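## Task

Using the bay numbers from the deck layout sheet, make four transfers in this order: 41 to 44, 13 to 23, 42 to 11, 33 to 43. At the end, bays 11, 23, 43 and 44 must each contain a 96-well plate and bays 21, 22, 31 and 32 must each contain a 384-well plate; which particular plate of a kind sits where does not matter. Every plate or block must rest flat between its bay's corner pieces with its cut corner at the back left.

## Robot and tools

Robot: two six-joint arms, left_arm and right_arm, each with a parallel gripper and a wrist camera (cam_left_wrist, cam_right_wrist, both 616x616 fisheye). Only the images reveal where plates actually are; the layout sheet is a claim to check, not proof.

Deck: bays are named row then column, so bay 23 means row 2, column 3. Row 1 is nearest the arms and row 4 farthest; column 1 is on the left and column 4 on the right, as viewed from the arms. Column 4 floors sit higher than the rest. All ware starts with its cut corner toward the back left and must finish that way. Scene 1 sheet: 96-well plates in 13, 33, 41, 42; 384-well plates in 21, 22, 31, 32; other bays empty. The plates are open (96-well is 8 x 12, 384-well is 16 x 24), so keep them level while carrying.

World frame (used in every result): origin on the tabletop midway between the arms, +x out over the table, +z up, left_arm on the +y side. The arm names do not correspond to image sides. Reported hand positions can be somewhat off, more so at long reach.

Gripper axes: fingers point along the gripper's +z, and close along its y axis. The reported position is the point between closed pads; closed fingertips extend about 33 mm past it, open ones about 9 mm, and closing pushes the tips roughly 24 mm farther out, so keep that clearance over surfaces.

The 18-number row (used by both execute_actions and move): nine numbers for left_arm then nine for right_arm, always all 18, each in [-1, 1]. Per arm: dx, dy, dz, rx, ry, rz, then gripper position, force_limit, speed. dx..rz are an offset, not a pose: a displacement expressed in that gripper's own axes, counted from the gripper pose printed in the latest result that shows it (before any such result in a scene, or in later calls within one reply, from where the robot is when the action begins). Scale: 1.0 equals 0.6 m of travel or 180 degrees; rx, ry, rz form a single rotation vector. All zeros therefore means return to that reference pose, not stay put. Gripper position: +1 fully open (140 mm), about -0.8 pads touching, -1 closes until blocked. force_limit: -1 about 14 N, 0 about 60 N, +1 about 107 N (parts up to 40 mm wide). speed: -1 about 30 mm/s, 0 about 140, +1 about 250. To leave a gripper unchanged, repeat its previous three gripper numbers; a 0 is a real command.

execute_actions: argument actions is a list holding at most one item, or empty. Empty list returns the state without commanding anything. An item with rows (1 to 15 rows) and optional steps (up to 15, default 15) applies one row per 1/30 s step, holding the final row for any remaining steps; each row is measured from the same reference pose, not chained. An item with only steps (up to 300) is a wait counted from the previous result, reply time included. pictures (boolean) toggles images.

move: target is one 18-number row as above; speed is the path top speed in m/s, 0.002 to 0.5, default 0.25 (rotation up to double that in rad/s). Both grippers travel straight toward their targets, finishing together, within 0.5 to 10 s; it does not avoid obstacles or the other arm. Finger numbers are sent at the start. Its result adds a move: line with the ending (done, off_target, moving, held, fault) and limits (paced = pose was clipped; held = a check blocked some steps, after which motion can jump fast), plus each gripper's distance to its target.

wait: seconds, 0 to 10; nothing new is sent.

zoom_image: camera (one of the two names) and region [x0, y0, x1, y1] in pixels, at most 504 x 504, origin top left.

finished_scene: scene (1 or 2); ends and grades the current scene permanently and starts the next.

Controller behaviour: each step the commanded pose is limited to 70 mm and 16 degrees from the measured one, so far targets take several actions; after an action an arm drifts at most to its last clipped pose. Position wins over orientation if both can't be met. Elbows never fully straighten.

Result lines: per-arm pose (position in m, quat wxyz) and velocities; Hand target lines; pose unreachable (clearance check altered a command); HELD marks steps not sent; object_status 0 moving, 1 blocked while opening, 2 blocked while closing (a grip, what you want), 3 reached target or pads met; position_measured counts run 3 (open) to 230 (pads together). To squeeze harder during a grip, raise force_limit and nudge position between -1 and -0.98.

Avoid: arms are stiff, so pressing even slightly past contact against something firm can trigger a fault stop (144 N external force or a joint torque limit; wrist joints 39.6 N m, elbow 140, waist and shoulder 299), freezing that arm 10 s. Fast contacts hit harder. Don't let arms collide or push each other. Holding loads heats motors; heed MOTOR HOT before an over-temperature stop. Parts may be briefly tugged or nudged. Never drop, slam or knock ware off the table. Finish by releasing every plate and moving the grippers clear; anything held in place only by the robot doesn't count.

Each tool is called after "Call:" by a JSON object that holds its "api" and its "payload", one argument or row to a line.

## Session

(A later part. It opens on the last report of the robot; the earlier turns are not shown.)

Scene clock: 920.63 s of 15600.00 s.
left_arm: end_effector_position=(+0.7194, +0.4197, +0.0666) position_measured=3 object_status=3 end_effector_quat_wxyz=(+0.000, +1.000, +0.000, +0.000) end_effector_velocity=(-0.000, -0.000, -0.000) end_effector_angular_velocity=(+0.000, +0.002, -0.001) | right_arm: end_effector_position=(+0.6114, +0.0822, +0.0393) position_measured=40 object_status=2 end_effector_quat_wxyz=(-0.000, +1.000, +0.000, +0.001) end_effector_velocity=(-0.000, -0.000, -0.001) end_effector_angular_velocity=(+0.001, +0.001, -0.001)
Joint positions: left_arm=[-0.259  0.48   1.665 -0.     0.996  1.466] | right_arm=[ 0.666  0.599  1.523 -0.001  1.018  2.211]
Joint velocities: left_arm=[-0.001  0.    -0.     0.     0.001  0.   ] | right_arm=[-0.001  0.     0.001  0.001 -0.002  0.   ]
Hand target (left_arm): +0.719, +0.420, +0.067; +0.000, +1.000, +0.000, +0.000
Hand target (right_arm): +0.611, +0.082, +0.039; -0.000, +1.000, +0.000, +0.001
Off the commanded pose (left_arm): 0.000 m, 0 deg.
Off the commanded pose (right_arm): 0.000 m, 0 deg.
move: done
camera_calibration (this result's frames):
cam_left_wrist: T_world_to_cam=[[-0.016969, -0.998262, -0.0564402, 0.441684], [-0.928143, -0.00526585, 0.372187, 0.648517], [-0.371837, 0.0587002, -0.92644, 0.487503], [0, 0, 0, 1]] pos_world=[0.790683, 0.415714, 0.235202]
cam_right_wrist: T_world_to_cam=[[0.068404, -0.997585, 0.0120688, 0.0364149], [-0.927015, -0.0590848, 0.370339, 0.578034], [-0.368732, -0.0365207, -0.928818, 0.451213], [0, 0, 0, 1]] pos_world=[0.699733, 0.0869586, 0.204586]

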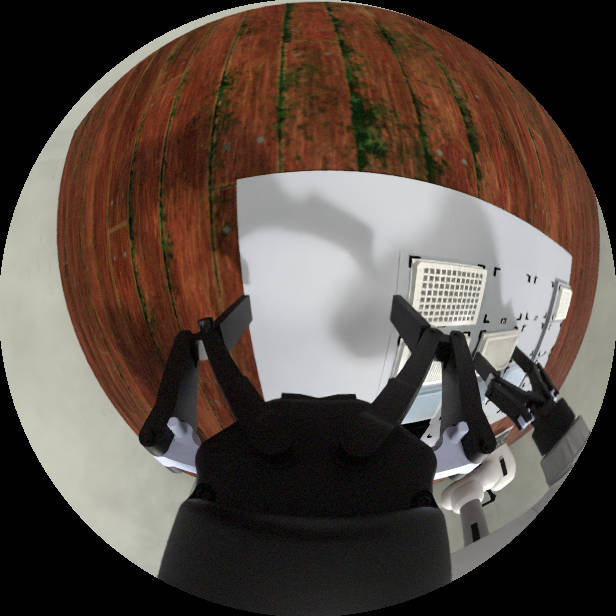

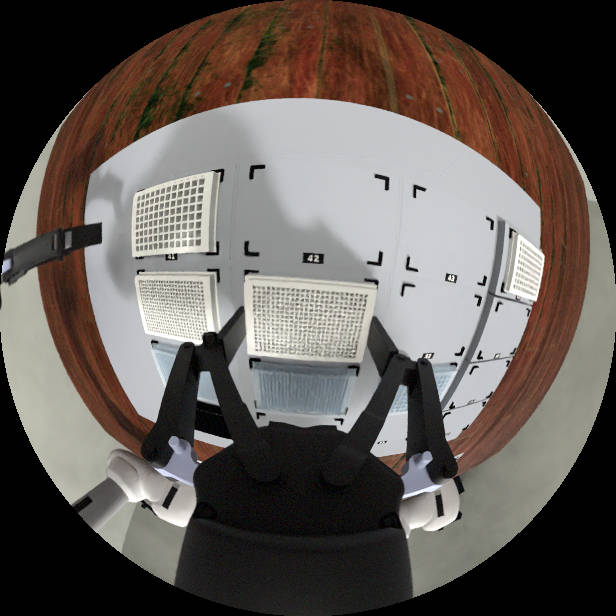

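Call:
{"api": "execute_actions", "payload": {
  "actions": []
}}

Scene clock: 945.47 s of 15600.00 s.
left_arm: end_effector_position=(+0.7194, +0.4197, +0.0666) position_measured=3 object_status=3 end_effector_quat_wxyz=(+0.000, +1.000, +0.000, +0.000) end_effector_velocity=(-0.000, -0.000, +0.000) end_effector_angular_velocity=(+0.000, +0.000, -0.001) | right_arm: end_effector_position=(+0.6114, +0.0822, +0.0393) position_measured=40 object_status=2 end_effector_quat_wxyz=(-0.000, +1.000, +0.000, +0.001) end_effector_velocity=(+0.000, +0.000, -0.001) end_effector_angular_velocity=(-0.001, +0.001, -0.000)
Joint positions: left_arm=[-0.259  0.48   1.665 -0.     0.996  1.466] | right_arm=[ 0.666  0.599  1.523 -0.001  1.018  2.211]
Joint velocities: left_arm=[-0. -0.  0.  0.  0.  0.] | right_arm=[ 0.     0.002 -0.001 -0.     0.001  0.001]
Hand target (left_arm): +0.719, +0.420, +0.067; +0.000, +1.000, +0.000, +0.000
Hand target (right_arm): +0.611, +0.082, +0.039; -0.000, +1.000, +0.000, +0.001
Off the commanded pose (left_arm): 0.000 m, 0 deg.
Off the commanded pose (right_arm): 0.000 m, 0 deg.
Steps of this call (steps 1 to 90: nothing new was sent; then 21.83 s passed at rest). Readings (end_effector_position | what the end effector reports):
1: left_arm (+0.7194, +0.4197, +0.0666) | right_arm (+0.6114, +0.0822, +0.0393) | left_arm position_measured=3 object_status=3 | right_arm position_measured=40 object_status=2
2: left_arm (+0.7194, +0.4197, +0.0666) | right_arm (+0.6114, +0.0822, +0.0393) | left_arm position_measured=3 object_status=3 | right_arm position_measured=40 object_status=2
4: left_arm (+0.7194, +0.4197, +0.0666) | right_arm (+0.6114, +0.0822, +0.0393) | left_arm position_measured=3 object_status=3 | right_arm position_measured=40 object_status=2
8: left_arm (+0.7194, +0.4197, +0.0666) | right_arm (+0.6114, +0.0822, +0.0393) | left_arm position_measured=3 object_status=3 | right_arm position_measured=40 object_status=2
90: the state above
camera_calibration (this result's frames):
cam_left_wrist: T_world_to_cam=[[-0.0169809, -0.998262, -0.0564402, 0.441683], [-0.928143, -0.00525473, 0.372187, 0.648512], [-0.371837, 0.0587047, -0.92644, 0.487501], [0, 0, 0, 1]] pos_world=[0.790682, 0.415705, 0.235202]
cam_right_wrist: T_world_to_cam=[[0.068405, -0.997584, 0.0120841, 0.0364108], [-0.927007, -0.0590791, 0.370362, 0.578033], [-0.368753, -0.0365366, -0.928809, 0.451198], [0, 0, 0, 1]] pos_world=[0.69973, 0.0869578, 0.204556]

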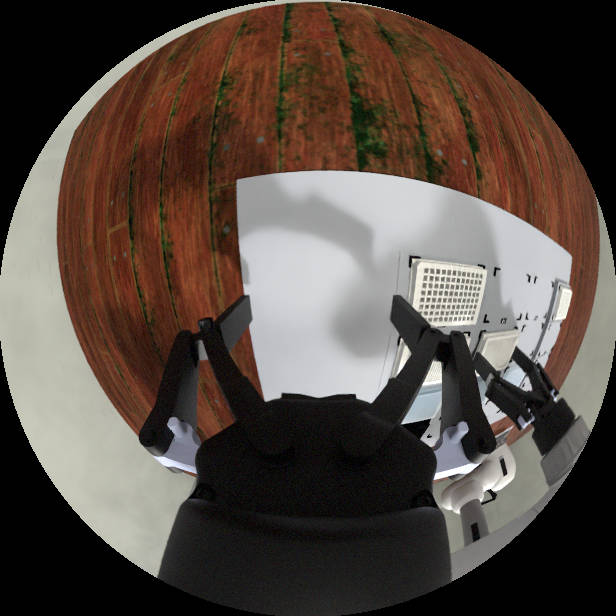

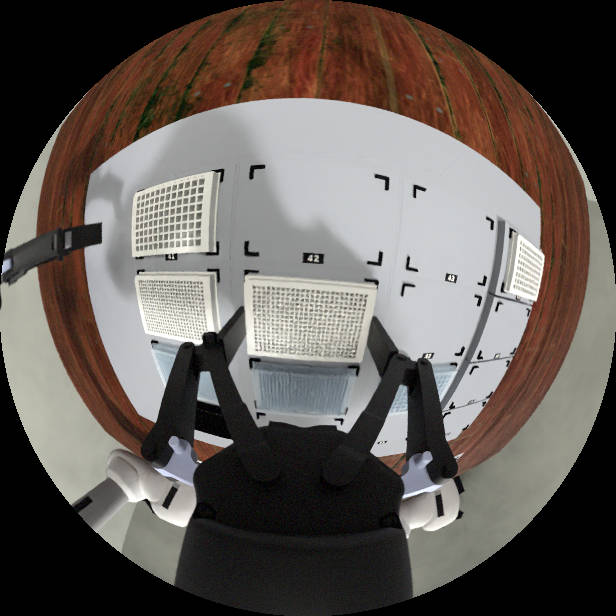

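Call:
{"api": "zoom_image", "payload": {
  "camera": "cam_right_wrist",
  "region": [230, 240, 280, 290]
}}

Call:
{"api": "zoom_image", "payload": {
  "camera": "cam_right_wrist",
  "region": [350, 250, 400, 300]
}}

Region (230, 240, 280, 290) of cam_right_wrist's 616x616 image, scaled by 10.080, with more detail than that image has.

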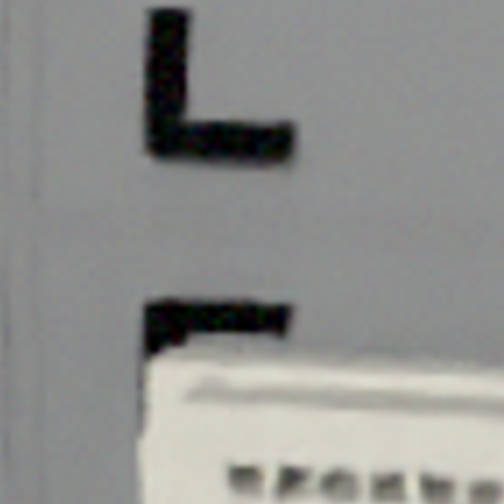

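Region (350, 250, 400, 300) of cam_right_wrist's 616x616 image, scaled by 10.080, with more detail than that image has.

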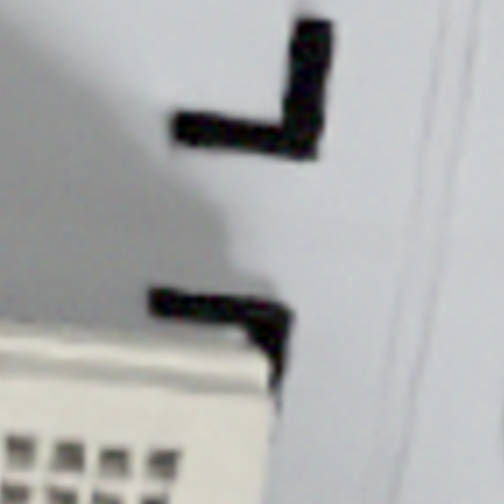

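Call:
{"api": "execute_actions", "payload": {
  "actions": [
    {"rows": [[0,0,0,0,0,0,1,0,-0.6, 0.0004,0.0004,0,0,0,0,-1,0,-0.7],[0,0,0,0,0,0,1,0,-0.6, 0.0008,0.00075,0,0,0,0,-1,0,-0.7],[0,0,0,0,0,0,1,0,-0.6, 0.0008,0.00075,0,0,0,0,-1,0,-0.7],[0,0,0,0,0,0,1,0,-0.6, 0.0008,0.00075,0.0008,0,0,0,-1,0,-0.7],[0,0,0,0,0,0,1,0,-0.6, 0.0008,0.00075,0.0016,0,0,0,-1,0,-0.7],[0,0,0,0,0,0,1,0,-0.6, 0.0008,0.00075,0.0024,0,0,0,-1,0,-0.7],[0,0,0,0,0,0,1,0,-0.6, 0.0008,0.00075,0.0032,0,0,0,-1,0,-0.7],[0,0,0,0,0,0,1,0,-0.6, 0.0008,0.00075,0.004,0,0,0,-1,0,-0.7],[0,0,0,0,0,0,1,0,-0.6, 0.0008,0.00075,0.0048,0,0,0,-1,0,-0.7],[0,0,0,0,0,0,1,0,-0.6, 0.0008,0.00075,0.0056,0,0,0,-1,0,-0.7],[0,0,0,0,0,0,1,0,-0.6, 0.0008,0.00075,0.0064,0,0,0,-1,0,-0.7],[0,0,0,0,0,0,1,0,-0.6, 0.0008,0.00075,0.0072,0,0,0,-1,0,-0.7],[0,0,0,0,0,0,1,0,-0.6, 0.0008,0.00075,0.008,0,0,0,-1,0,-0.7],[0,0,0,0,0,0,1,0,-0.6, 0.0008,0.00075,0.0086,0,0,0,-1,0,-0.7],[0,0,0,0,0,0,1,0,-0.6, 0.0008,0.00075,0.009,0,0,0,-1,0,-0.7]], "steps": 15}
  ],
  "pictures": false
}}

Call:
{"api": "wait", "payload": {
  "seconds": 0.4
}}

Call:
{"api": "zoom_image", "payload": {
  "camera": "cam_right_wrist",
  "region": [230, 240, 280, 290]
}}

Call:
{"api": "zoom_image", "payload": {
  "camera": "cam_right_wrist",
  "region": [350, 250, 400, 300]
}}

Scene clock: 968.27 s of 15600.00 s.
left_arm: end_effector_position=(+0.7194, +0.4197, +0.0666) position_measured=3 object_status=3 end_effector_quat_wxyz=(+0.000, +1.000, +0.000, +0.000) end_effector_velocity=(-0.001, -0.000, -0.000) end_effector_angular_velocity=(+0.000, +0.002, -0.001) | right_arm: end_effector_position=(+0.6119, +0.0817, +0.0346) position_measured=40 object_status=2 end_effector_quat_wxyz=(-0.000, +1.000, +0.000, +0.001) end_effector_velocity=(+0.001, +0.000, -0.005) end_effector_angular_velocity=(+0.001, -0.003, +0.000)
Joint positions: left_arm=[-0.259  0.48   1.665 -0.     0.996  1.466] | right_arm=[ 0.665  0.603  1.525 -0.001  1.011  2.21 ]
Joint velocities: left_arm=[-0.     0.     0.    -0.     0.002  0.001] | right_arm=[-0.     0.005  0.003 -0.001 -0.01   0.001]
Hand target (left_arm): +0.719, +0.420, +0.067; +0.000, +1.000, +0.000, +0.000
Hand target (right_arm): +0.612, +0.082, +0.034; -0.000, +1.000, +0.000, +0.001
Off the commanded pose (left_arm): 0.000 m, 0 deg.
Off the commanded pose (right_arm): 0.001 m, 0 deg.
Steps of this call (steps 1 to 90: nothing new was sent; then 19.30 s passed at rest; steps 91 to 105: all 15 steps of this action). Readings (end_effector_position | what the end effector reports):
91: left_arm (+0.7194, +0.4197, +0.0666) | right_arm (+0.6114, +0.0822, +0.0393) | left_arm position_measured=3 object_status=3 | right_arm position_measured=40 object_status=2
92: left_arm (+0.7194, +0.4197, +0.0666) | right_arm (+0.6114, +0.0821, +0.0393) | left_arm position_measured=3 object_status=3 | right_arm position_measured=40 object_status=2
94: left_arm (+0.7194, +0.4197, +0.0666) | right_arm (+0.6116, +0.0818, +0.0392) | left_arm position_measured=3 object_status=3 | right_arm position_measured=40 object_status=2
98: left_arm (+0.7194, +0.4197, +0.0666) | right_arm (+0.6119, +0.0818, +0.0379) | left_arm position_measured=3 object_status=3 | right_arm position_measured=40 object_status=2
105: the state above

Scene clock: 968.67 s of 15600.00 s.
left_arm: end_effector_position=(+0.7194, +0.4197, +0.0666) position_measured=3 object_status=3 end_effector_quat_wxyz=(+0.000, +1.000, +0.000, +0.000) end_effector_velocity=(+0.000, +0.000, +0.000) end_effector_angular_velocity=(-0.000, -0.001, -0.000) | right_arm: end_effector_position=(+0.6119, +0.0817, +0.0340) position_measured=40 object_status=2 end_effector_quat_wxyz=(-0.000, +1.000, +0.000, +0.001) end_effector_velocity=(-0.000, -0.000, +0.000) end_effector_angular_velocity=(-0.000, -0.001, +0.000)
Joint positions: left_arm=[-0.259  0.48   1.665 -0.     0.996  1.466] | right_arm=[ 0.665  0.604  1.526 -0.001  1.01   2.21 ]
Joint velocities: left_arm=[ 0.    -0.    -0.    -0.    -0.001  0.001] | right_arm=[ 0.    -0.001  0.001 -0.001 -0.001  0.   ]
Hand target (left_arm): +0.719, +0.420, +0.067; +0.000, +1.000, +0.000, +0.000
Hand target (right_arm): +0.612, +0.082, +0.034; -0.000, +1.000, +0.000, +0.001
Off the commanded pose (left_arm): 0.000 m, 0 deg.
Off the commanded pose (right_arm): 0.000 m, 0 deg.
Steps of this call (steps 1 to 12: nothing new was sent). Readings (end_effector_position | what the end effector reports):
1: left_arm (+0.7194, +0.4197, +0.0666) | right_arm (+0.6119, +0.0818, +0.0344) | left_arm position_measured=3 object_status=3 | right_arm position_measured=40 object_status=2
2: left_arm (+0.7194, +0.4197, +0.0666) | right_arm (+0.6119, +0.0818, +0.0343) | left_arm position_measured=3 object_status=3 | right_arm position_measured=40 object_status=2
4: left_arm (+0.7194, +0.4197, +0.0666) | right_arm (+0.6119, +0.0818, +0.0342) | left_arm position_measured=3 object_status=3 | right_arm position_measured=40 object_status=2
8: left_arm (+0.7194, +0.4197, +0.0666) | right_arm (+0.6119, +0.0817, +0.0340) | left_arm position_measured=3 object_status=3 | right_arm position_measured=40 object_status=2
12: the state above
camera_calibration (this result's frames):
cam_left_wrist: T_world_to_cam=[[-0.0169809, -0.998262, -0.0564401, 0.441683], [-0.928143, -0.00525471, 0.372187, 0.648512], [-0.371837, 0.0587046, -0.92644, 0.487501], [0, 0, 0, 1]] pos_world=[0.790682, 0.415704, 0.235202]
cam_right_wrist: T_world_to_cam=[[0.0684108, -0.997584, 0.012051, 0.0360113], [-0.927024, -0.0590985, 0.370316, 0.58047], [-0.368709, -0.0365052, -0.928828, 0.446375], [0, 0, 0, 1]] pos_world=[0.700228, 0.0865242, 0.199214]

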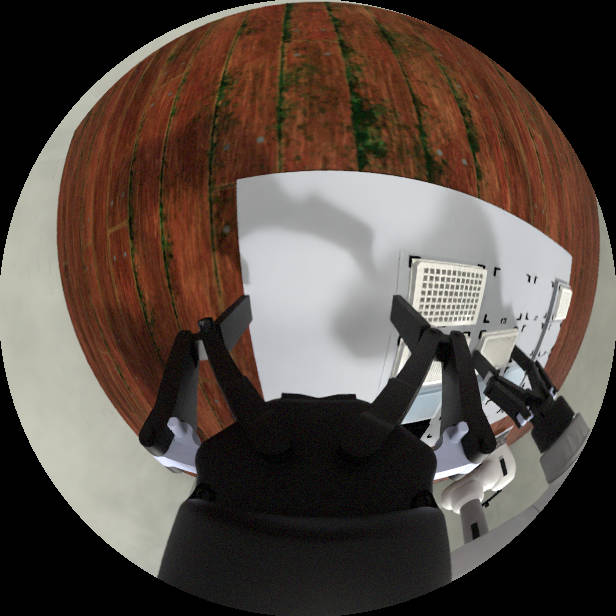

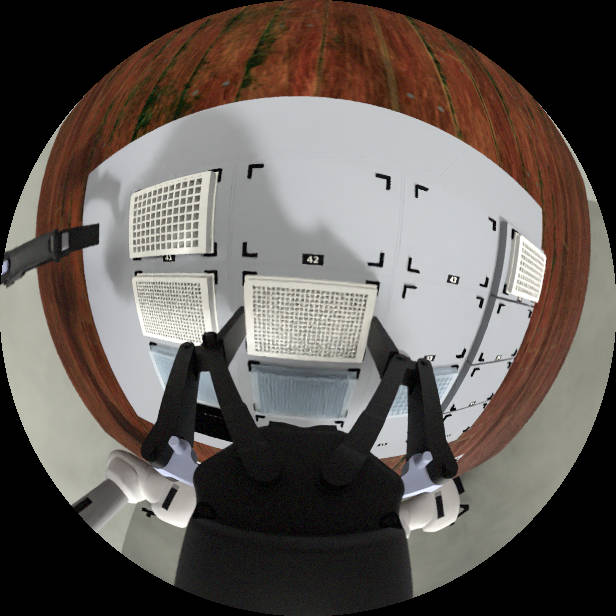

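Region (230, 240, 280, 290) of cam_right_wrist's 616x616 image, scaled by 10.080, with more detail than that image has.

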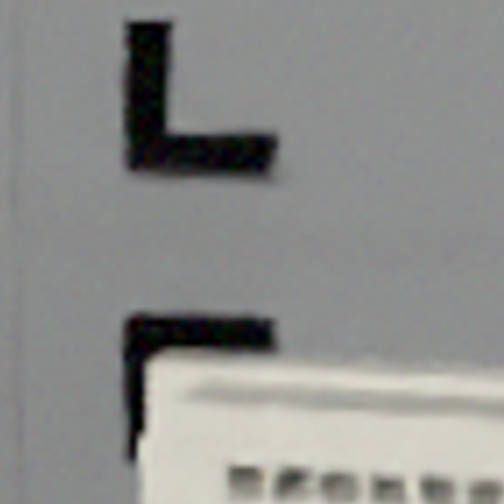

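Region (350, 250, 400, 300) of cam_right_wrist's 616x616 image, scaled by 10.080, with more detail than that image has.

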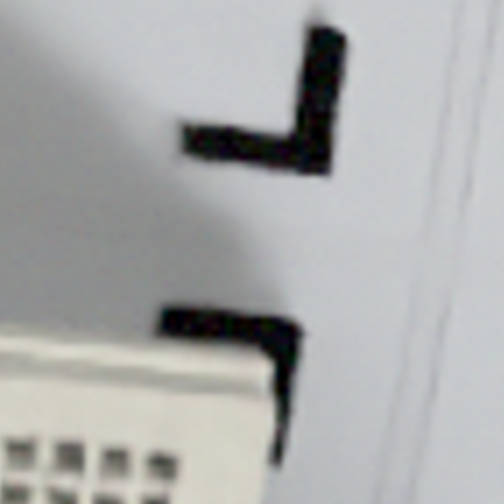

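Call:
{"api": "execute_actions", "payload": {
  "actions": [
    {"rows": [[0,0,0,0,0,0,1,0,-0.6, 0,0,0.0004,0,0,0,-1,0,-0.7],[0,0,0,0,0,0,1,0,-0.6, 0,0,0.0007,0,0,0,-1,0,-0.7],[0,0,0,0,0,0,1,0,-0.6, 0,0,0.0007,0,0,0,-1,0,-0.7],[0,0,0,0,0,0,1,0,-0.6, 0,0,0.0007,0,0,0,1,0,-0.6]], "steps": 15}
  ],
  "pictures": false
}}

Call:
{"api": "move", "payload": {
  "target": [0,0,0,0,0,0,1,0,-0.6, 0,0,-0.0833,0,0,0,1,0,-0.6],
  "speed": 0.12
}}

Call:
{"api": "move", "payload": {
  "target": [-0.0002,0.2875,0,0,0,0,1,0,-0.6, -0.27,0.836,-0.11,0,0,0,1,0,-0.6],
  "speed": 0.3
}}

Call:
{"api": "move", "payload": {
  "target": [0,0,0.0593,0,0,0,1,0,-0.6, 0,0,0,0,0,0,1,0,-0.6],
  "speed": 0.08
}}

Call:
{"api": "zoom_image", "payload": {
  "camera": "cam_left_wrist",
  "region": [240, 225, 290, 275]
}}

Call:
{"api": "zoom_image", "payload": {
  "camera": "cam_left_wrist",
  "region": [355, 225, 405, 275]
}}

Scene clock: 989.07 s of 15600.00 s.
left_arm: end_effector_position=(+0.7194, +0.4197, +0.0666) position_measured=3 object_status=3 end_effector_quat_wxyz=(+0.000, +1.000, +0.000, +0.000) end_effector_velocity=(-0.000, +0.000, +0.000) end_effector_angular_velocity=(+0.000, +0.000, +0.001) | right_arm: end_effector_position=(+0.6119, +0.0817, +0.0334) position_measured=3 object_status=0 end_effector_quat_wxyz=(-0.000, +1.000, +0.000, +0.001) end_effector_velocity=(+0.000, -0.001, +0.001) end_effector_angular_velocity=(-0.002, -0.001, +0.001)
Joint positions: left_arm=[-0.259  0.48   1.665 -0.     0.996  1.466] | right_arm=[ 0.665  0.604  1.526 -0.001  1.009  2.21 ]
Joint velocities: left_arm=[ 0. -0. -0.  0.  0. -0.] | right_arm=[ 0.    -0.001 -0.    -0.003  0.002  0.   ]
Hand target (left_arm): +0.719, +0.420, +0.067; +0.000, +1.000, +0.000, +0.000
Hand target (right_arm): +0.612, +0.082, +0.034; -0.000, +1.000, +0.000, +0.001
Off the commanded pose (left_arm): 0.000 m, 0 deg.
Off the commanded pose (right_arm): 0.000 m, 0 deg.
Steps of this call (steps 1 to 90: nothing new was sent; then 16.90 s passed at rest; steps 91 to 105: all 15 steps of this action). Readings (end_effector_position | what the end effector reports):
91: left_arm (+0.7194, +0.4197, +0.0666) | right_arm (+0.6119, +0.0817, +0.0339) | left_arm position_measured=3 object_status=3 | right_arm position_measured=40 object_status=2
92: left_arm (+0.7194, +0.4197, +0.0666) | right_arm (+0.6119, +0.0817, +0.0339) | left_arm position_measured=3 object_status=3 | right_arm position_measured=40 object_status=2
94: left_arm (+0.7194, +0.4197, +0.0666) | right_arm (+0.6119, +0.0817, +0.0337) | left_arm position_measured=3 object_status=3 | right_arm position_measured=40 object_status=0
98: left_arm (+0.7194, +0.4197, +0.0666) | right_arm (+0.6118, +0.0816, +0.0330) | left_arm position_measured=3 object_status=3 | right_arm position_measured=27 object_status=0
105: the state above

Scene clock: 990.07 s of 15600.00 s.
left_arm: end_effector_position=(+0.7194, +0.4197, +0.0666) position_measured=3 object_status=3 end_effector_quat_wxyz=(+0.000, +1.000, +0.000, +0.000) end_effector_velocity=(+0.001, -0.000, -0.000) end_effector_angular_velocity=(-0.000, -0.002, -0.001) | right_arm: end_effector_position=(+0.6118, +0.0816, +0.0835) position_measured=3 object_status=3 end_effector_quat_wxyz=(-0.000, +1.000, +0.000, +0.001) end_effector_velocity=(+0.000, -0.000, +0.001) end_effector_angular_velocity=(+0.001, -0.001, +0.000)
Joint positions: left_arm=[-0.259  0.48   1.665 -0.     0.996  1.466] | right_arm=[ 0.665  0.564  1.492 -0.001  1.084  2.21 ]
Joint velocities: left_arm=[-0.     0.    -0.    -0.    -0.002  0.001] | right_arm=[-0.    -0.001 -0.     0.     0.    -0.001]
Hand target (left_arm): +0.719, +0.420, +0.067; +0.000, +1.000, +0.000, +0.000
Hand target (right_arm): +0.612, +0.082, +0.084; -0.000, +1.000, +0.000, +0.001
Off the commanded pose (left_arm): 0.000 m, 0 deg.
Off the commanded pose (right_arm): 0.000 m, 0 deg.
move: done
camera_calibration (this result's frames):
cam_left_wrist: T_world_to_cam=[[-0.016981, -0.998262, -0.0564403, 0.441683], [-0.928143, -0.00525464, 0.372187, 0.648512], [-0.371836, 0.0587048, -0.92644, 0.487501], [0, 0, 0, 1]] pos_world=[0.790683, 0.415705, 0.235202]
cam_right_wrist: T_world_to_cam=[[0.0683502, -0.997588, 0.0120937, 0.0353506], [-0.92702, -0.0590257, 0.370337, 0.562023], [-0.36873, -0.0365237, -0.928819, 0.492345], [0, 0, 0, 1]] pos_world=[0.700133, 0.0864214, 0.248734]

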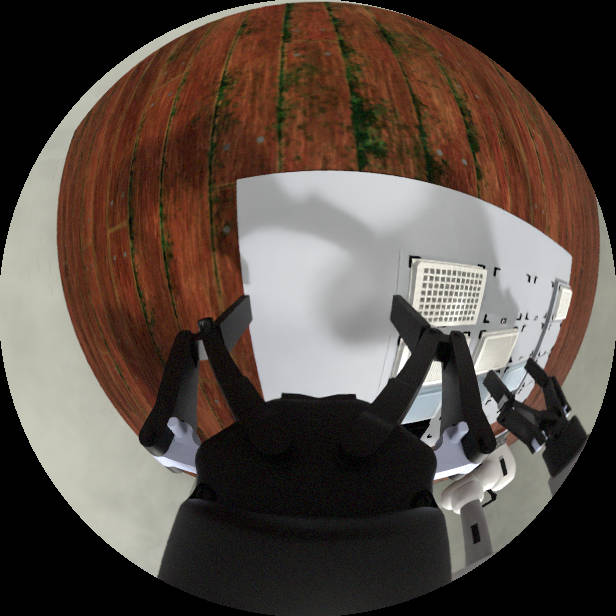

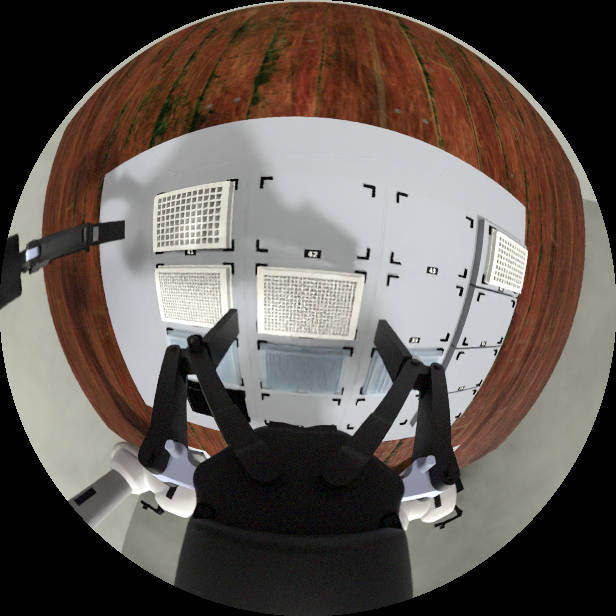

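Scene clock: 992.30 s of 15600.00 s.
left_arm: end_effector_position=(+0.7192, +0.2473, +0.0666) position_measured=3 object_status=3 end_effector_quat_wxyz=(+0.000, +1.000, +0.000, +0.000) end_effector_velocity=(-0.000, +0.000, -0.000) end_effector_angular_velocity=(+0.001, +0.001, -0.000) | right_arm: end_effector_position=(+0.4502, -0.4202, +0.1485) position_measured=3 object_status=3 end_effector_quat_wxyz=(+0.000, +1.000, +0.000, +0.001) end_effector_velocity=(-0.001, -0.000, -0.000) end_effector_angular_velocity=(+0.000, +0.001, +0.000)
Joint positions: left_arm=[-0.478  0.519  1.6   -0.     1.021  1.247] | right_arm=[-0.007  0.004  2.115 -0.     1.021  1.538]
Joint velocities: left_arm=[-0.     0.001 -0.     0.     0.001  0.   ] | right_arm=[-0.001  0.     0.001  0.     0.001 -0.001]
Hand target (left_arm): +0.719, +0.247, +0.067; +0.000, +1.000, +0.000, +0.000
Hand target (right_arm): +0.450, -0.420, +0.149; +0.000, +1.000, +0.000, +0.001
Off the commanded pose (left_arm): 0.000 m, 0 deg.
Off the commanded pose (right_arm): 0.000 m, 0 deg.
move: done
camera_calibration (this result's frames):
cam_left_wrist: T_world_to_cam=[[-0.0169697, -0.998267, -0.0563449, 0.269577], [-0.928137, -0.00523056, 0.372202, 0.647443], [-0.371851, 0.0586119, -0.92644, 0.497644], [0, 0, 0, 1]] pos_world=[0.79054, 0.243329, 0.235247]
cam_right_wrist: T_world_to_cam=[[0.0684575, -0.997571, 0.012869, -0.4552], [-0.926911, -0.0588271, 0.370642, 0.358483], [-0.368985, -0.0373016, -0.928687, 0.474605], [0, 0, 0, 1]] pos_world=[0.538565, -0.415303, 0.313749]

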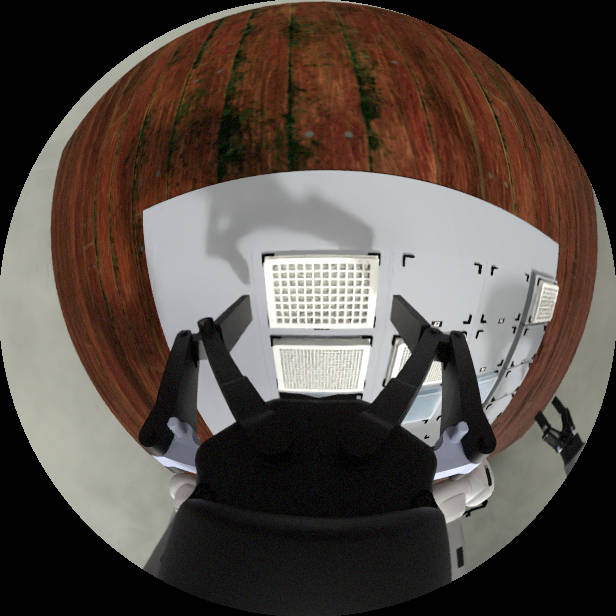

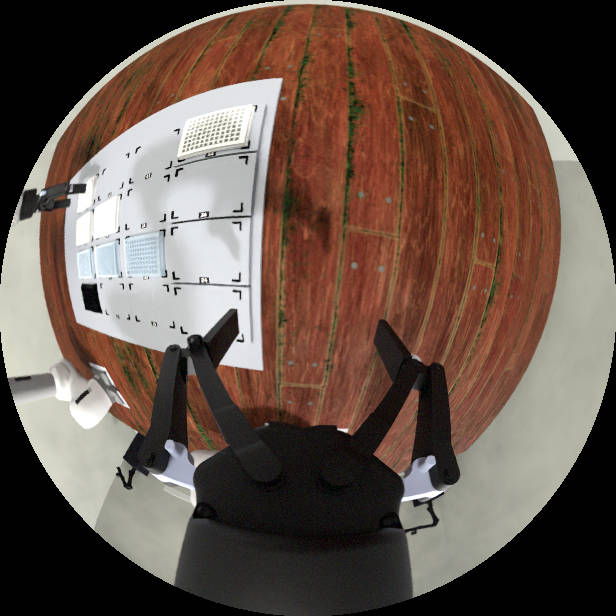

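Scene clock: 993.07 s of 15600.00 s.
left_arm: end_effector_position=(+0.7192, +0.2473, +0.0311) position_measured=3 object_status=3 end_effector_quat_wxyz=(+0.000, +1.000, +0.000, +0.000) end_effector_velocity=(-0.000, +0.000, -0.000) end_effector_angular_velocity=(+0.000, +0.000, +0.001) | right_arm: end_effector_position=(+0.4502, -0.4202, +0.1485) position_measured=3 object_status=3 end_effector_quat_wxyz=(+0.000, +1.000, +0.000, +0.001) end_effector_velocity=(-0.000, -0.001, +0.001) end_effector_angular_velocity=(-0.002, -0.001, +0.001)
Joint positions: left_arm=[-0.478  0.551  1.624  0.     0.966  1.247] | right_arm=[-0.007  0.004  2.115 -0.     1.021  1.538]
Joint velocities: left_arm=[ 0.     0.     0.     0.    -0.    -0.001] | right_arm=[ 0.    -0.001 -0.    -0.003  0.001  0.   ]
Hand target (left_arm): +0.719, +0.247, +0.031; +0.000, +1.000, +0.000, +0.000
Hand target (right_arm): +0.450, -0.420, +0.149; +0.000, +1.000, +0.000, +0.001
Off the commanded pose (left_arm): 0.000 m, 0 deg.
Off the commanded pose (right_arm): 0.000 m, 0 deg.
move: done
camera_calibration (this result's frames):
cam_left_wrist: T_world_to_cam=[[-0.0169985, -0.998265, -0.0563754, 0.267602], [-0.928156, -0.00521216, 0.372156, 0.660695], [-0.371804, 0.0586512, -0.926457, 0.464697], [0, 0, 0, 1]] pos_world=[0.790552, 0.243326, 0.199726]
cam_right_wrist: T_world_to_cam=[[0.0684388, -0.997573, 0.012854, -0.455197], [-0.926914, -0.0588154, 0.370637, 0.358488], [-0.368981, -0.0372805, -0.928689, 0.474615], [0, 0, 0, 1]] pos_world=[0.538565, -0.415313, 0.313752]

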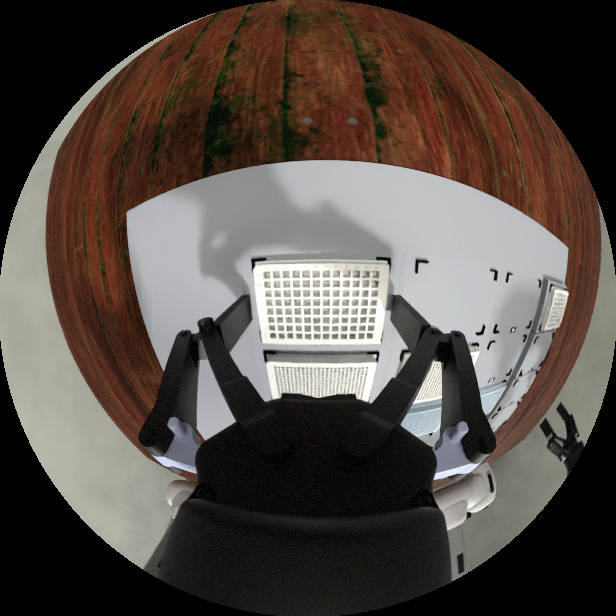

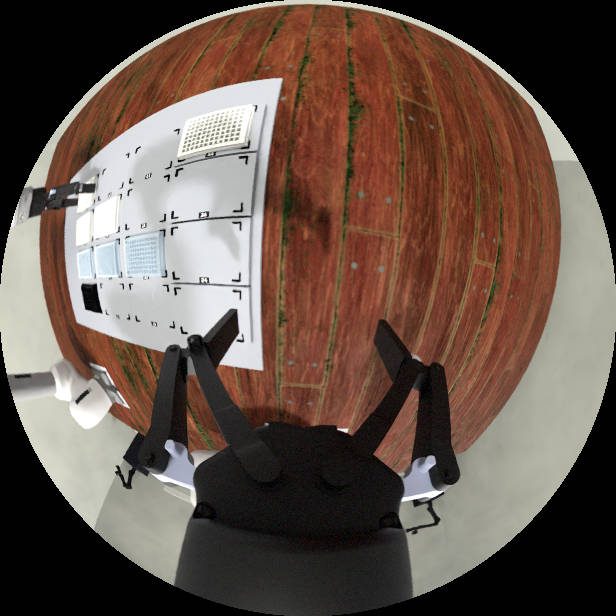

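Region (240, 225, 290, 275) of cam_left_wrist's 616x616 image, scaled by 10.080, with more detail than that image has.

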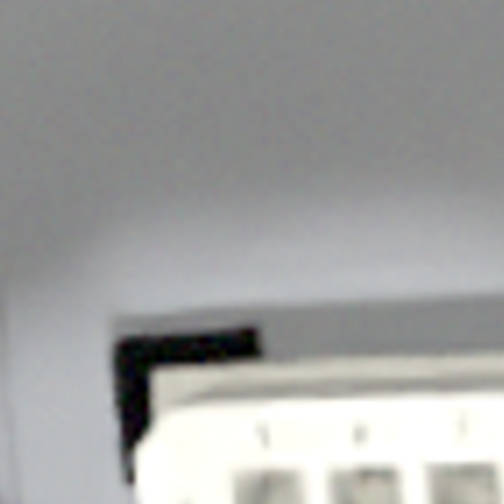

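Region (355, 225, 405, 275) of cam_left_wrist's 616x616 image, scaled by 10.080, with more detail than that image has.

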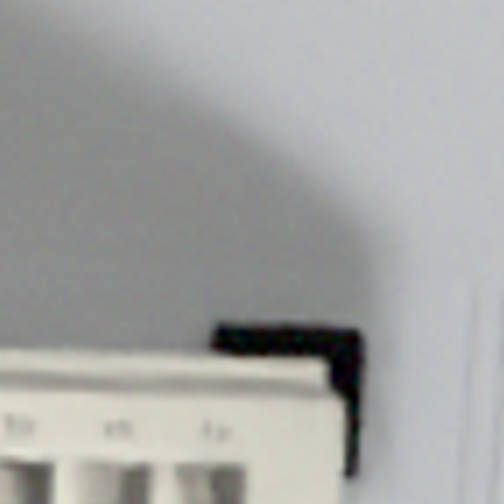

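Call:
{"api": "execute_actions", "payload": {
  "actions": [
    {"rows": [[0,0.0002,0,0,0,0,-1,0,-0.7, 0,0,0,0,0,0,1,0,-0.6]], "steps": 15}
  ],
  "pictures": false
}}

Call:
{"api": "move", "payload": {
  "target": [0,0,-0.0667,0,0,0,-1,0,-0.7, 0,0,0,0,0,0,1,0,-0.6],
  "speed": 0.1
}}

Call:
{"api": "move", "payload": {
  "target": [0.0005,0.5487,0,0,0,0,-1,0,-0.7, 0,0,0,0,0,0,1,0,-0.6],
  "speed": 0.25
}}

Call:
{"api": "move", "payload": {
  "target": [0,0,0.0567,0,0,0,-1,0,-0.7, 0,0,0,0,0,0,1,0,-0.6],
  "speed": 0.08
}}

Call:
{"api": "zoom_image", "payload": {
  "camera": "cam_left_wrist",
  "region": [240, 225, 290, 275]
}}

Call:
{"api": "zoom_image", "payload": {
  "camera": "cam_left_wrist",
  "region": [355, 225, 405, 275]
}}

Scene clock: 1004.03 s of 15600.00 s.
left_arm: end_effector_position=(+0.7193, +0.2472, +0.0311) position_measured=39 object_status=0 end_effector_quat_wxyz=(+0.000, +1.000, +0.000, +0.001) end_effector_velocity=(+0.000, -0.000, -0.000) end_effector_angular_velocity=(-0.000, +0.000, +0.001) | right_arm: end_effector_position=(+0.4502, -0.4202, +0.1485) position_measured=3 object_status=3 end_effector_quat_wxyz=(+0.000, +1.000, +0.000, +0.001) end_effector_velocity=(+0.001, +0.000, +0.001) end_effector_angular_velocity=(+0.001, -0.000, +0.001)
Joint positions: left_arm=[-0.478  0.551  1.623 -0.     0.966  1.246] | right_arm=[-0.007  0.004  2.115 -0.     1.021  1.538]
Joint velocities: left_arm=[-0.     0.001  0.    -0.    -0.001 -0.001] | right_arm=[ 0.     0.    -0.001  0.001  0.001 -0.001]
Hand target (left_arm): +0.719, +0.247, +0.031; +0.000, +1.000, +0.000, +0.000
Hand target (right_arm): +0.450, -0.420, +0.149; +0.000, +1.000, +0.000, +0.001
Off the commanded pose (left_arm): 0.000 m, 0 deg.
Off the commanded pose (right_arm): 0.000 m, 0 deg.
Steps of this call (steps 1 to 90: nothing new was sent; then 7.47 s passed at rest; steps 91 to 105: all 15 steps of this action). Readings (end_effector_position | what the end effector reports):
91: left_arm (+0.7192, +0.2473, +0.0310) | right_arm (+0.4502, -0.4202, +0.1485) | left_arm position_measured=3 object_status=0 | right_arm position_measured=3 object_status=3
92: left_arm (+0.7192, +0.2473, +0.0310) | right_arm (+0.4502, -0.4202, +0.1485) | left_arm position_measured=4 object_status=0 | right_arm position_measured=3 object_status=3
94: left_arm (+0.7192, +0.2472, +0.0310) | right_arm (+0.4502, -0.4202, +0.1485) | left_arm position_measured=11 object_status=0 | right_arm position_measured=3 object_status=3
98: left_arm (+0.7192, +0.2472, +0.0310) | right_arm (+0.4502, -0.4202, +0.1485) | left_arm position_measured=24 object_status=0 | right_arm position_measured=3 object_status=3
105: the state above

Scene clock: 1005.03 s of 15600.00 s.
left_arm: end_effector_position=(+0.7193, +0.2472, +0.0711) position_measured=40 object_status=2 end_effector_quat_wxyz=(+0.000, +1.000, +0.000, +0.000) end_effector_velocity=(+0.000, +0.000, +0.001) end_effector_angular_velocity=(-0.000, -0.001, -0.001) | right_arm: end_effector_position=(+0.4502, -0.4202, +0.1485) position_measured=3 object_status=3 end_effector_quat_wxyz=(+0.000, +1.000, +0.000, +0.001) end_effector_velocity=(-0.001, +0.000, +0.000) end_effector_angular_velocity=(+0.000, +0.000, +0.000)
Joint positions: left_arm=[-0.478  0.516  1.597 -0.     1.028  1.246] | right_arm=[-0.007  0.004  2.115 -0.     1.021  1.538]
Joint velocities: left_arm=[ 0.    -0.001 -0.     0.     0.001  0.001] | right_arm=[ 0.    -0.001  0.001  0.     0.    -0.   ]
Hand target (left_arm): +0.719, +0.247, +0.071; +0.000, +1.000, +0.000, +0.001
Hand target (right_arm): +0.450, -0.420, +0.149; +0.000, +1.000, +0.000, +0.001
Off the commanded pose (left_arm): 0.000 m, 0 deg.
Off the commanded pose (right_arm): 0.000 m, 0 deg.
move: done
camera_calibration (this result's frames):
cam_left_wrist: T_world_to_cam=[[-0.0169786, -0.998269, -0.0563159, 0.269687], [-0.928169, -0.00520651, 0.372124, 0.645836], [-0.371773, 0.0585888, -0.926473, 0.501747], [0, 0, 0, 1]] pos_world=[0.79056, 0.243186, 0.239712]
cam_right_wrist: T_world_to_cam=[[0.0684627, -0.997571, 0.0128539, -0.455195], [-0.926912, -0.0588377, 0.370637, 0.358478], [-0.368981, -0.0372892, -0.928689, 0.474612], [0, 0, 0, 1]] pos_world=[0.538564, -0.415299, 0.313752]

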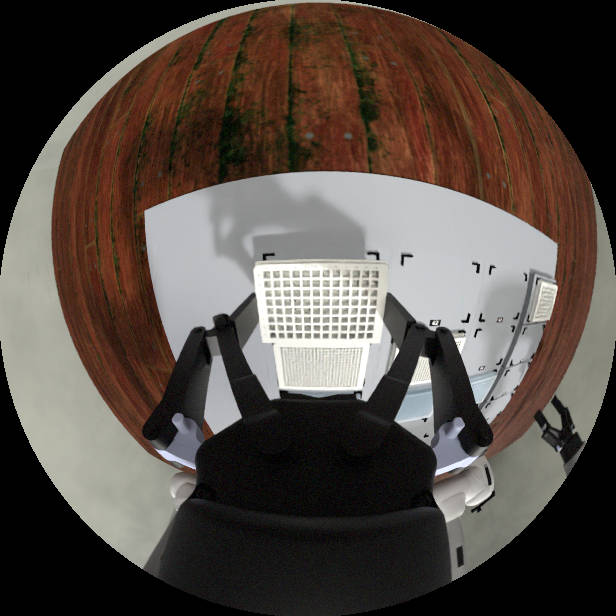

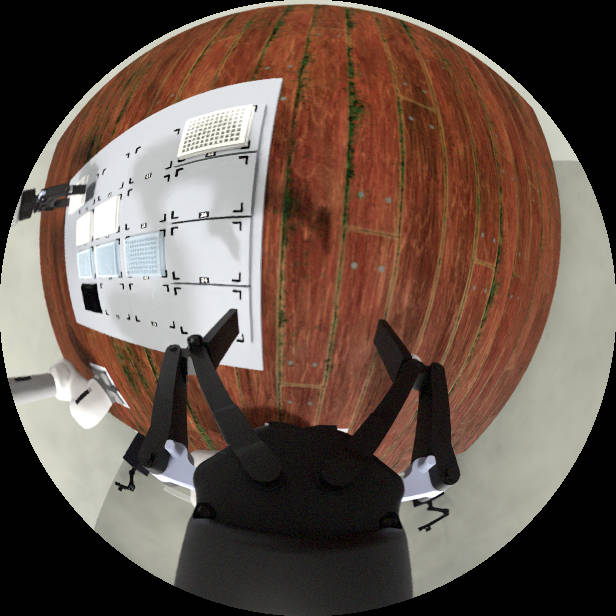

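Scene clock: 1006.77 s of 15600.00 s.
left_arm: end_effector_position=(+0.7196, -0.0819, +0.0712) position_measured=40 object_status=2 end_effector_quat_wxyz=(+0.000, +1.000, +0.000, +0.000) end_effector_velocity=(-0.000, -0.001, +0.000) end_effector_angular_velocity=(-0.001, -0.001, -0.002) | right_arm: end_effector_position=(+0.4502, -0.4202, +0.1485) position_measured=3 object_status=3 end_effector_quat_wxyz=(+0.000, +1.000, +0.000, +0.001) end_effector_velocity=(-0.000, -0.001, -0.001) end_effector_angular_velocity=(-0.003, +0.001, +0.002)
Joint positions: left_arm=[-0.817  0.73   1.227  0.     1.183  0.907] | right_arm=[-0.007  0.004  2.115 -0.     1.021  1.538]
Joint velocities: left_arm=[-0.001  0.    -0.001  0.    -0.001  0.001] | right_arm=[-0.     0.001  0.001 -0.003 -0.    -0.001]
Hand target (left_arm): +0.720, -0.082, +0.071; +0.000, +1.000, +0.000, +0.000
Hand target (right_arm): +0.450, -0.420, +0.149; +0.000, +1.000, +0.000, +0.001
Off the commanded pose (left_arm): 0.000 m, 0 deg.
Off the commanded pose (right_arm): 0.000 m, 0 deg.
move: done
camera_calibration (this result's frames):
cam_left_wrist: T_world_to_cam=[[-0.0169309, -0.998277, -0.0561758, -0.0588761], [-0.928148, -0.00520186, 0.372176, 0.64438], [-0.371827, 0.0584407, -0.926461, 0.521321], [0, 0, 0, 1]] pos_world=[0.790924, -0.085889, 0.239853]
cam_right_wrist: T_world_to_cam=[[0.0684626, -0.997571, 0.0128538, -0.455195], [-0.926912, -0.0588377, 0.370637, 0.358478], [-0.36898, -0.0372891, -0.928689, 0.474612], [0, 0, 0, 1]] pos_world=[0.538564, -0.415299, 0.313752]

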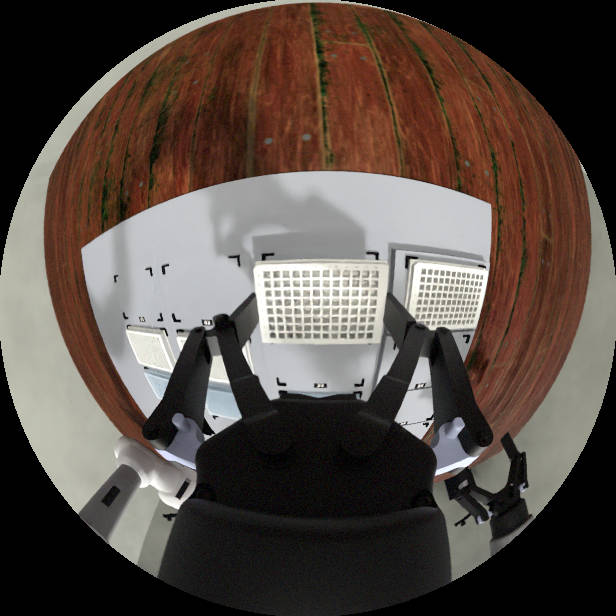

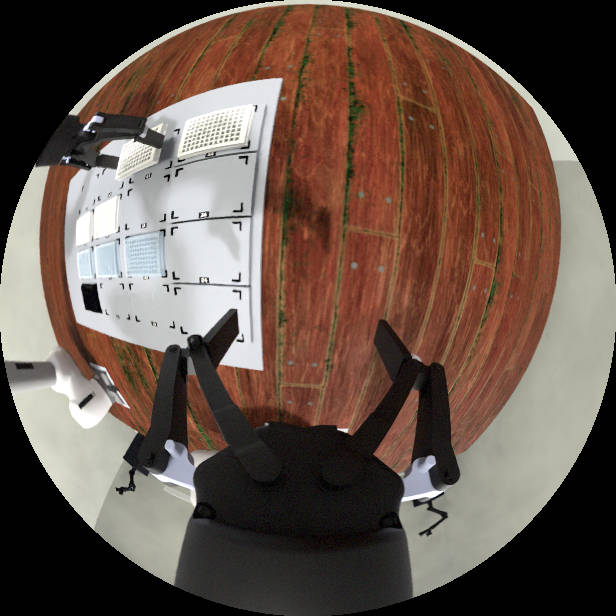

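Scene clock: 1007.53 s of 15600.00 s.
left_arm: end_effector_position=(+0.7196, -0.0820, +0.0372) position_measured=40 object_status=2 end_effector_quat_wxyz=(+0.000, +1.000, +0.000, +0.000) end_effector_velocity=(+0.000, -0.000, -0.000) end_effector_angular_velocity=(-0.000, -0.000, +0.000) | right_arm: end_effector_position=(+0.4502, -0.4202, +0.1485) position_measured=3 object_status=3 end_effector_quat_wxyz=(+0.000, +1.000, +0.000, +0.001) end_effector_velocity=(+0.000, -0.001, +0.000) end_effector_angular_velocity=(-0.001, -0.001, +0.000)
Joint positions: left_arm=[-0.817  0.753  1.251  0.     1.136  0.907] | right_arm=[-0.007  0.004  2.115 -0.     1.021  1.538]
Joint velocities: left_arm=[-0.     0.     0.    -0.    -0.001 -0.   ] | right_arm=[-0.    -0.    -0.    -0.001 -0.001  0.   ]
Hand target (left_arm): +0.720, -0.082, +0.037; +0.000, +1.000, +0.000, +0.000
Hand target (right_arm): +0.450, -0.420, +0.149; +0.000, +1.000, +0.000, +0.001
Off the commanded pose (left_arm): 0.000 m, 0 deg.
Off the commanded pose (right_arm): 0.000 m, 0 deg.
move: done
camera_calibration (this result's frames):
cam_left_wrist: T_world_to_cam=[[-0.0169717, -0.998276, -0.0561908, -0.0607668], [-0.928169, -0.00516612, 0.372122, 0.657059], [-0.371771, 0.0584702, -0.926481, 0.489818], [0, 0, 0, 1]] pos_world=[0.790931, -0.0859073, 0.205887]
cam_right_wrist: T_world_to_cam=[[0.0684627, -0.997571, 0.012854, -0.455195], [-0.926912, -0.0588377, 0.370637, 0.358478], [-0.36898, -0.0372893, -0.928689, 0.474612], [0, 0, 0, 1]] pos_world=[0.538564, -0.415299, 0.313752]

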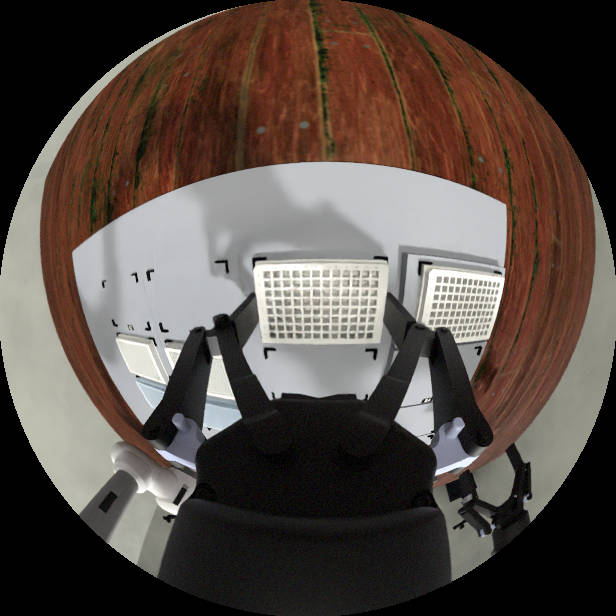

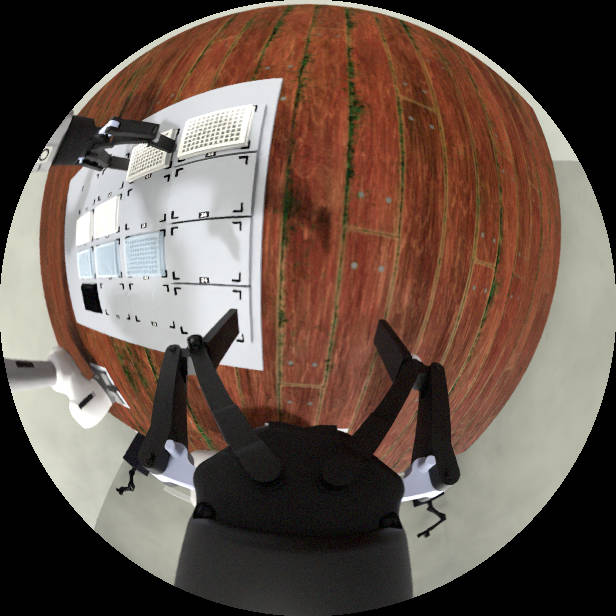

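Region (240, 225, 290, 275) of cam_left_wrist's 616x616 image, scaled by 10.080, with more detail than that image has.

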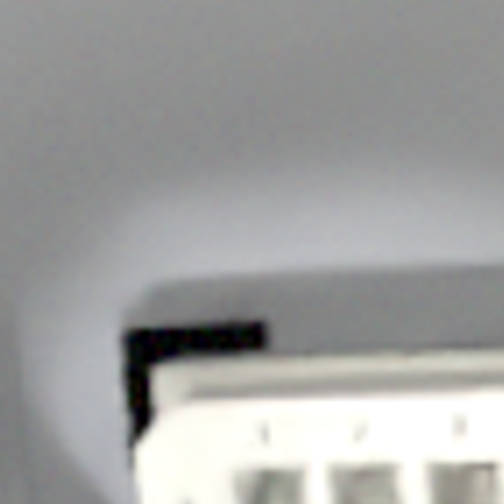

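Region (355, 225, 405, 275) of cam_left_wrist's 616x616 image, scaled by 10.080, with more detail than that image has.

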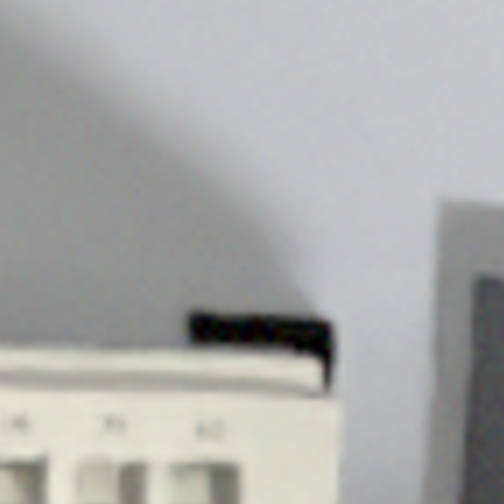

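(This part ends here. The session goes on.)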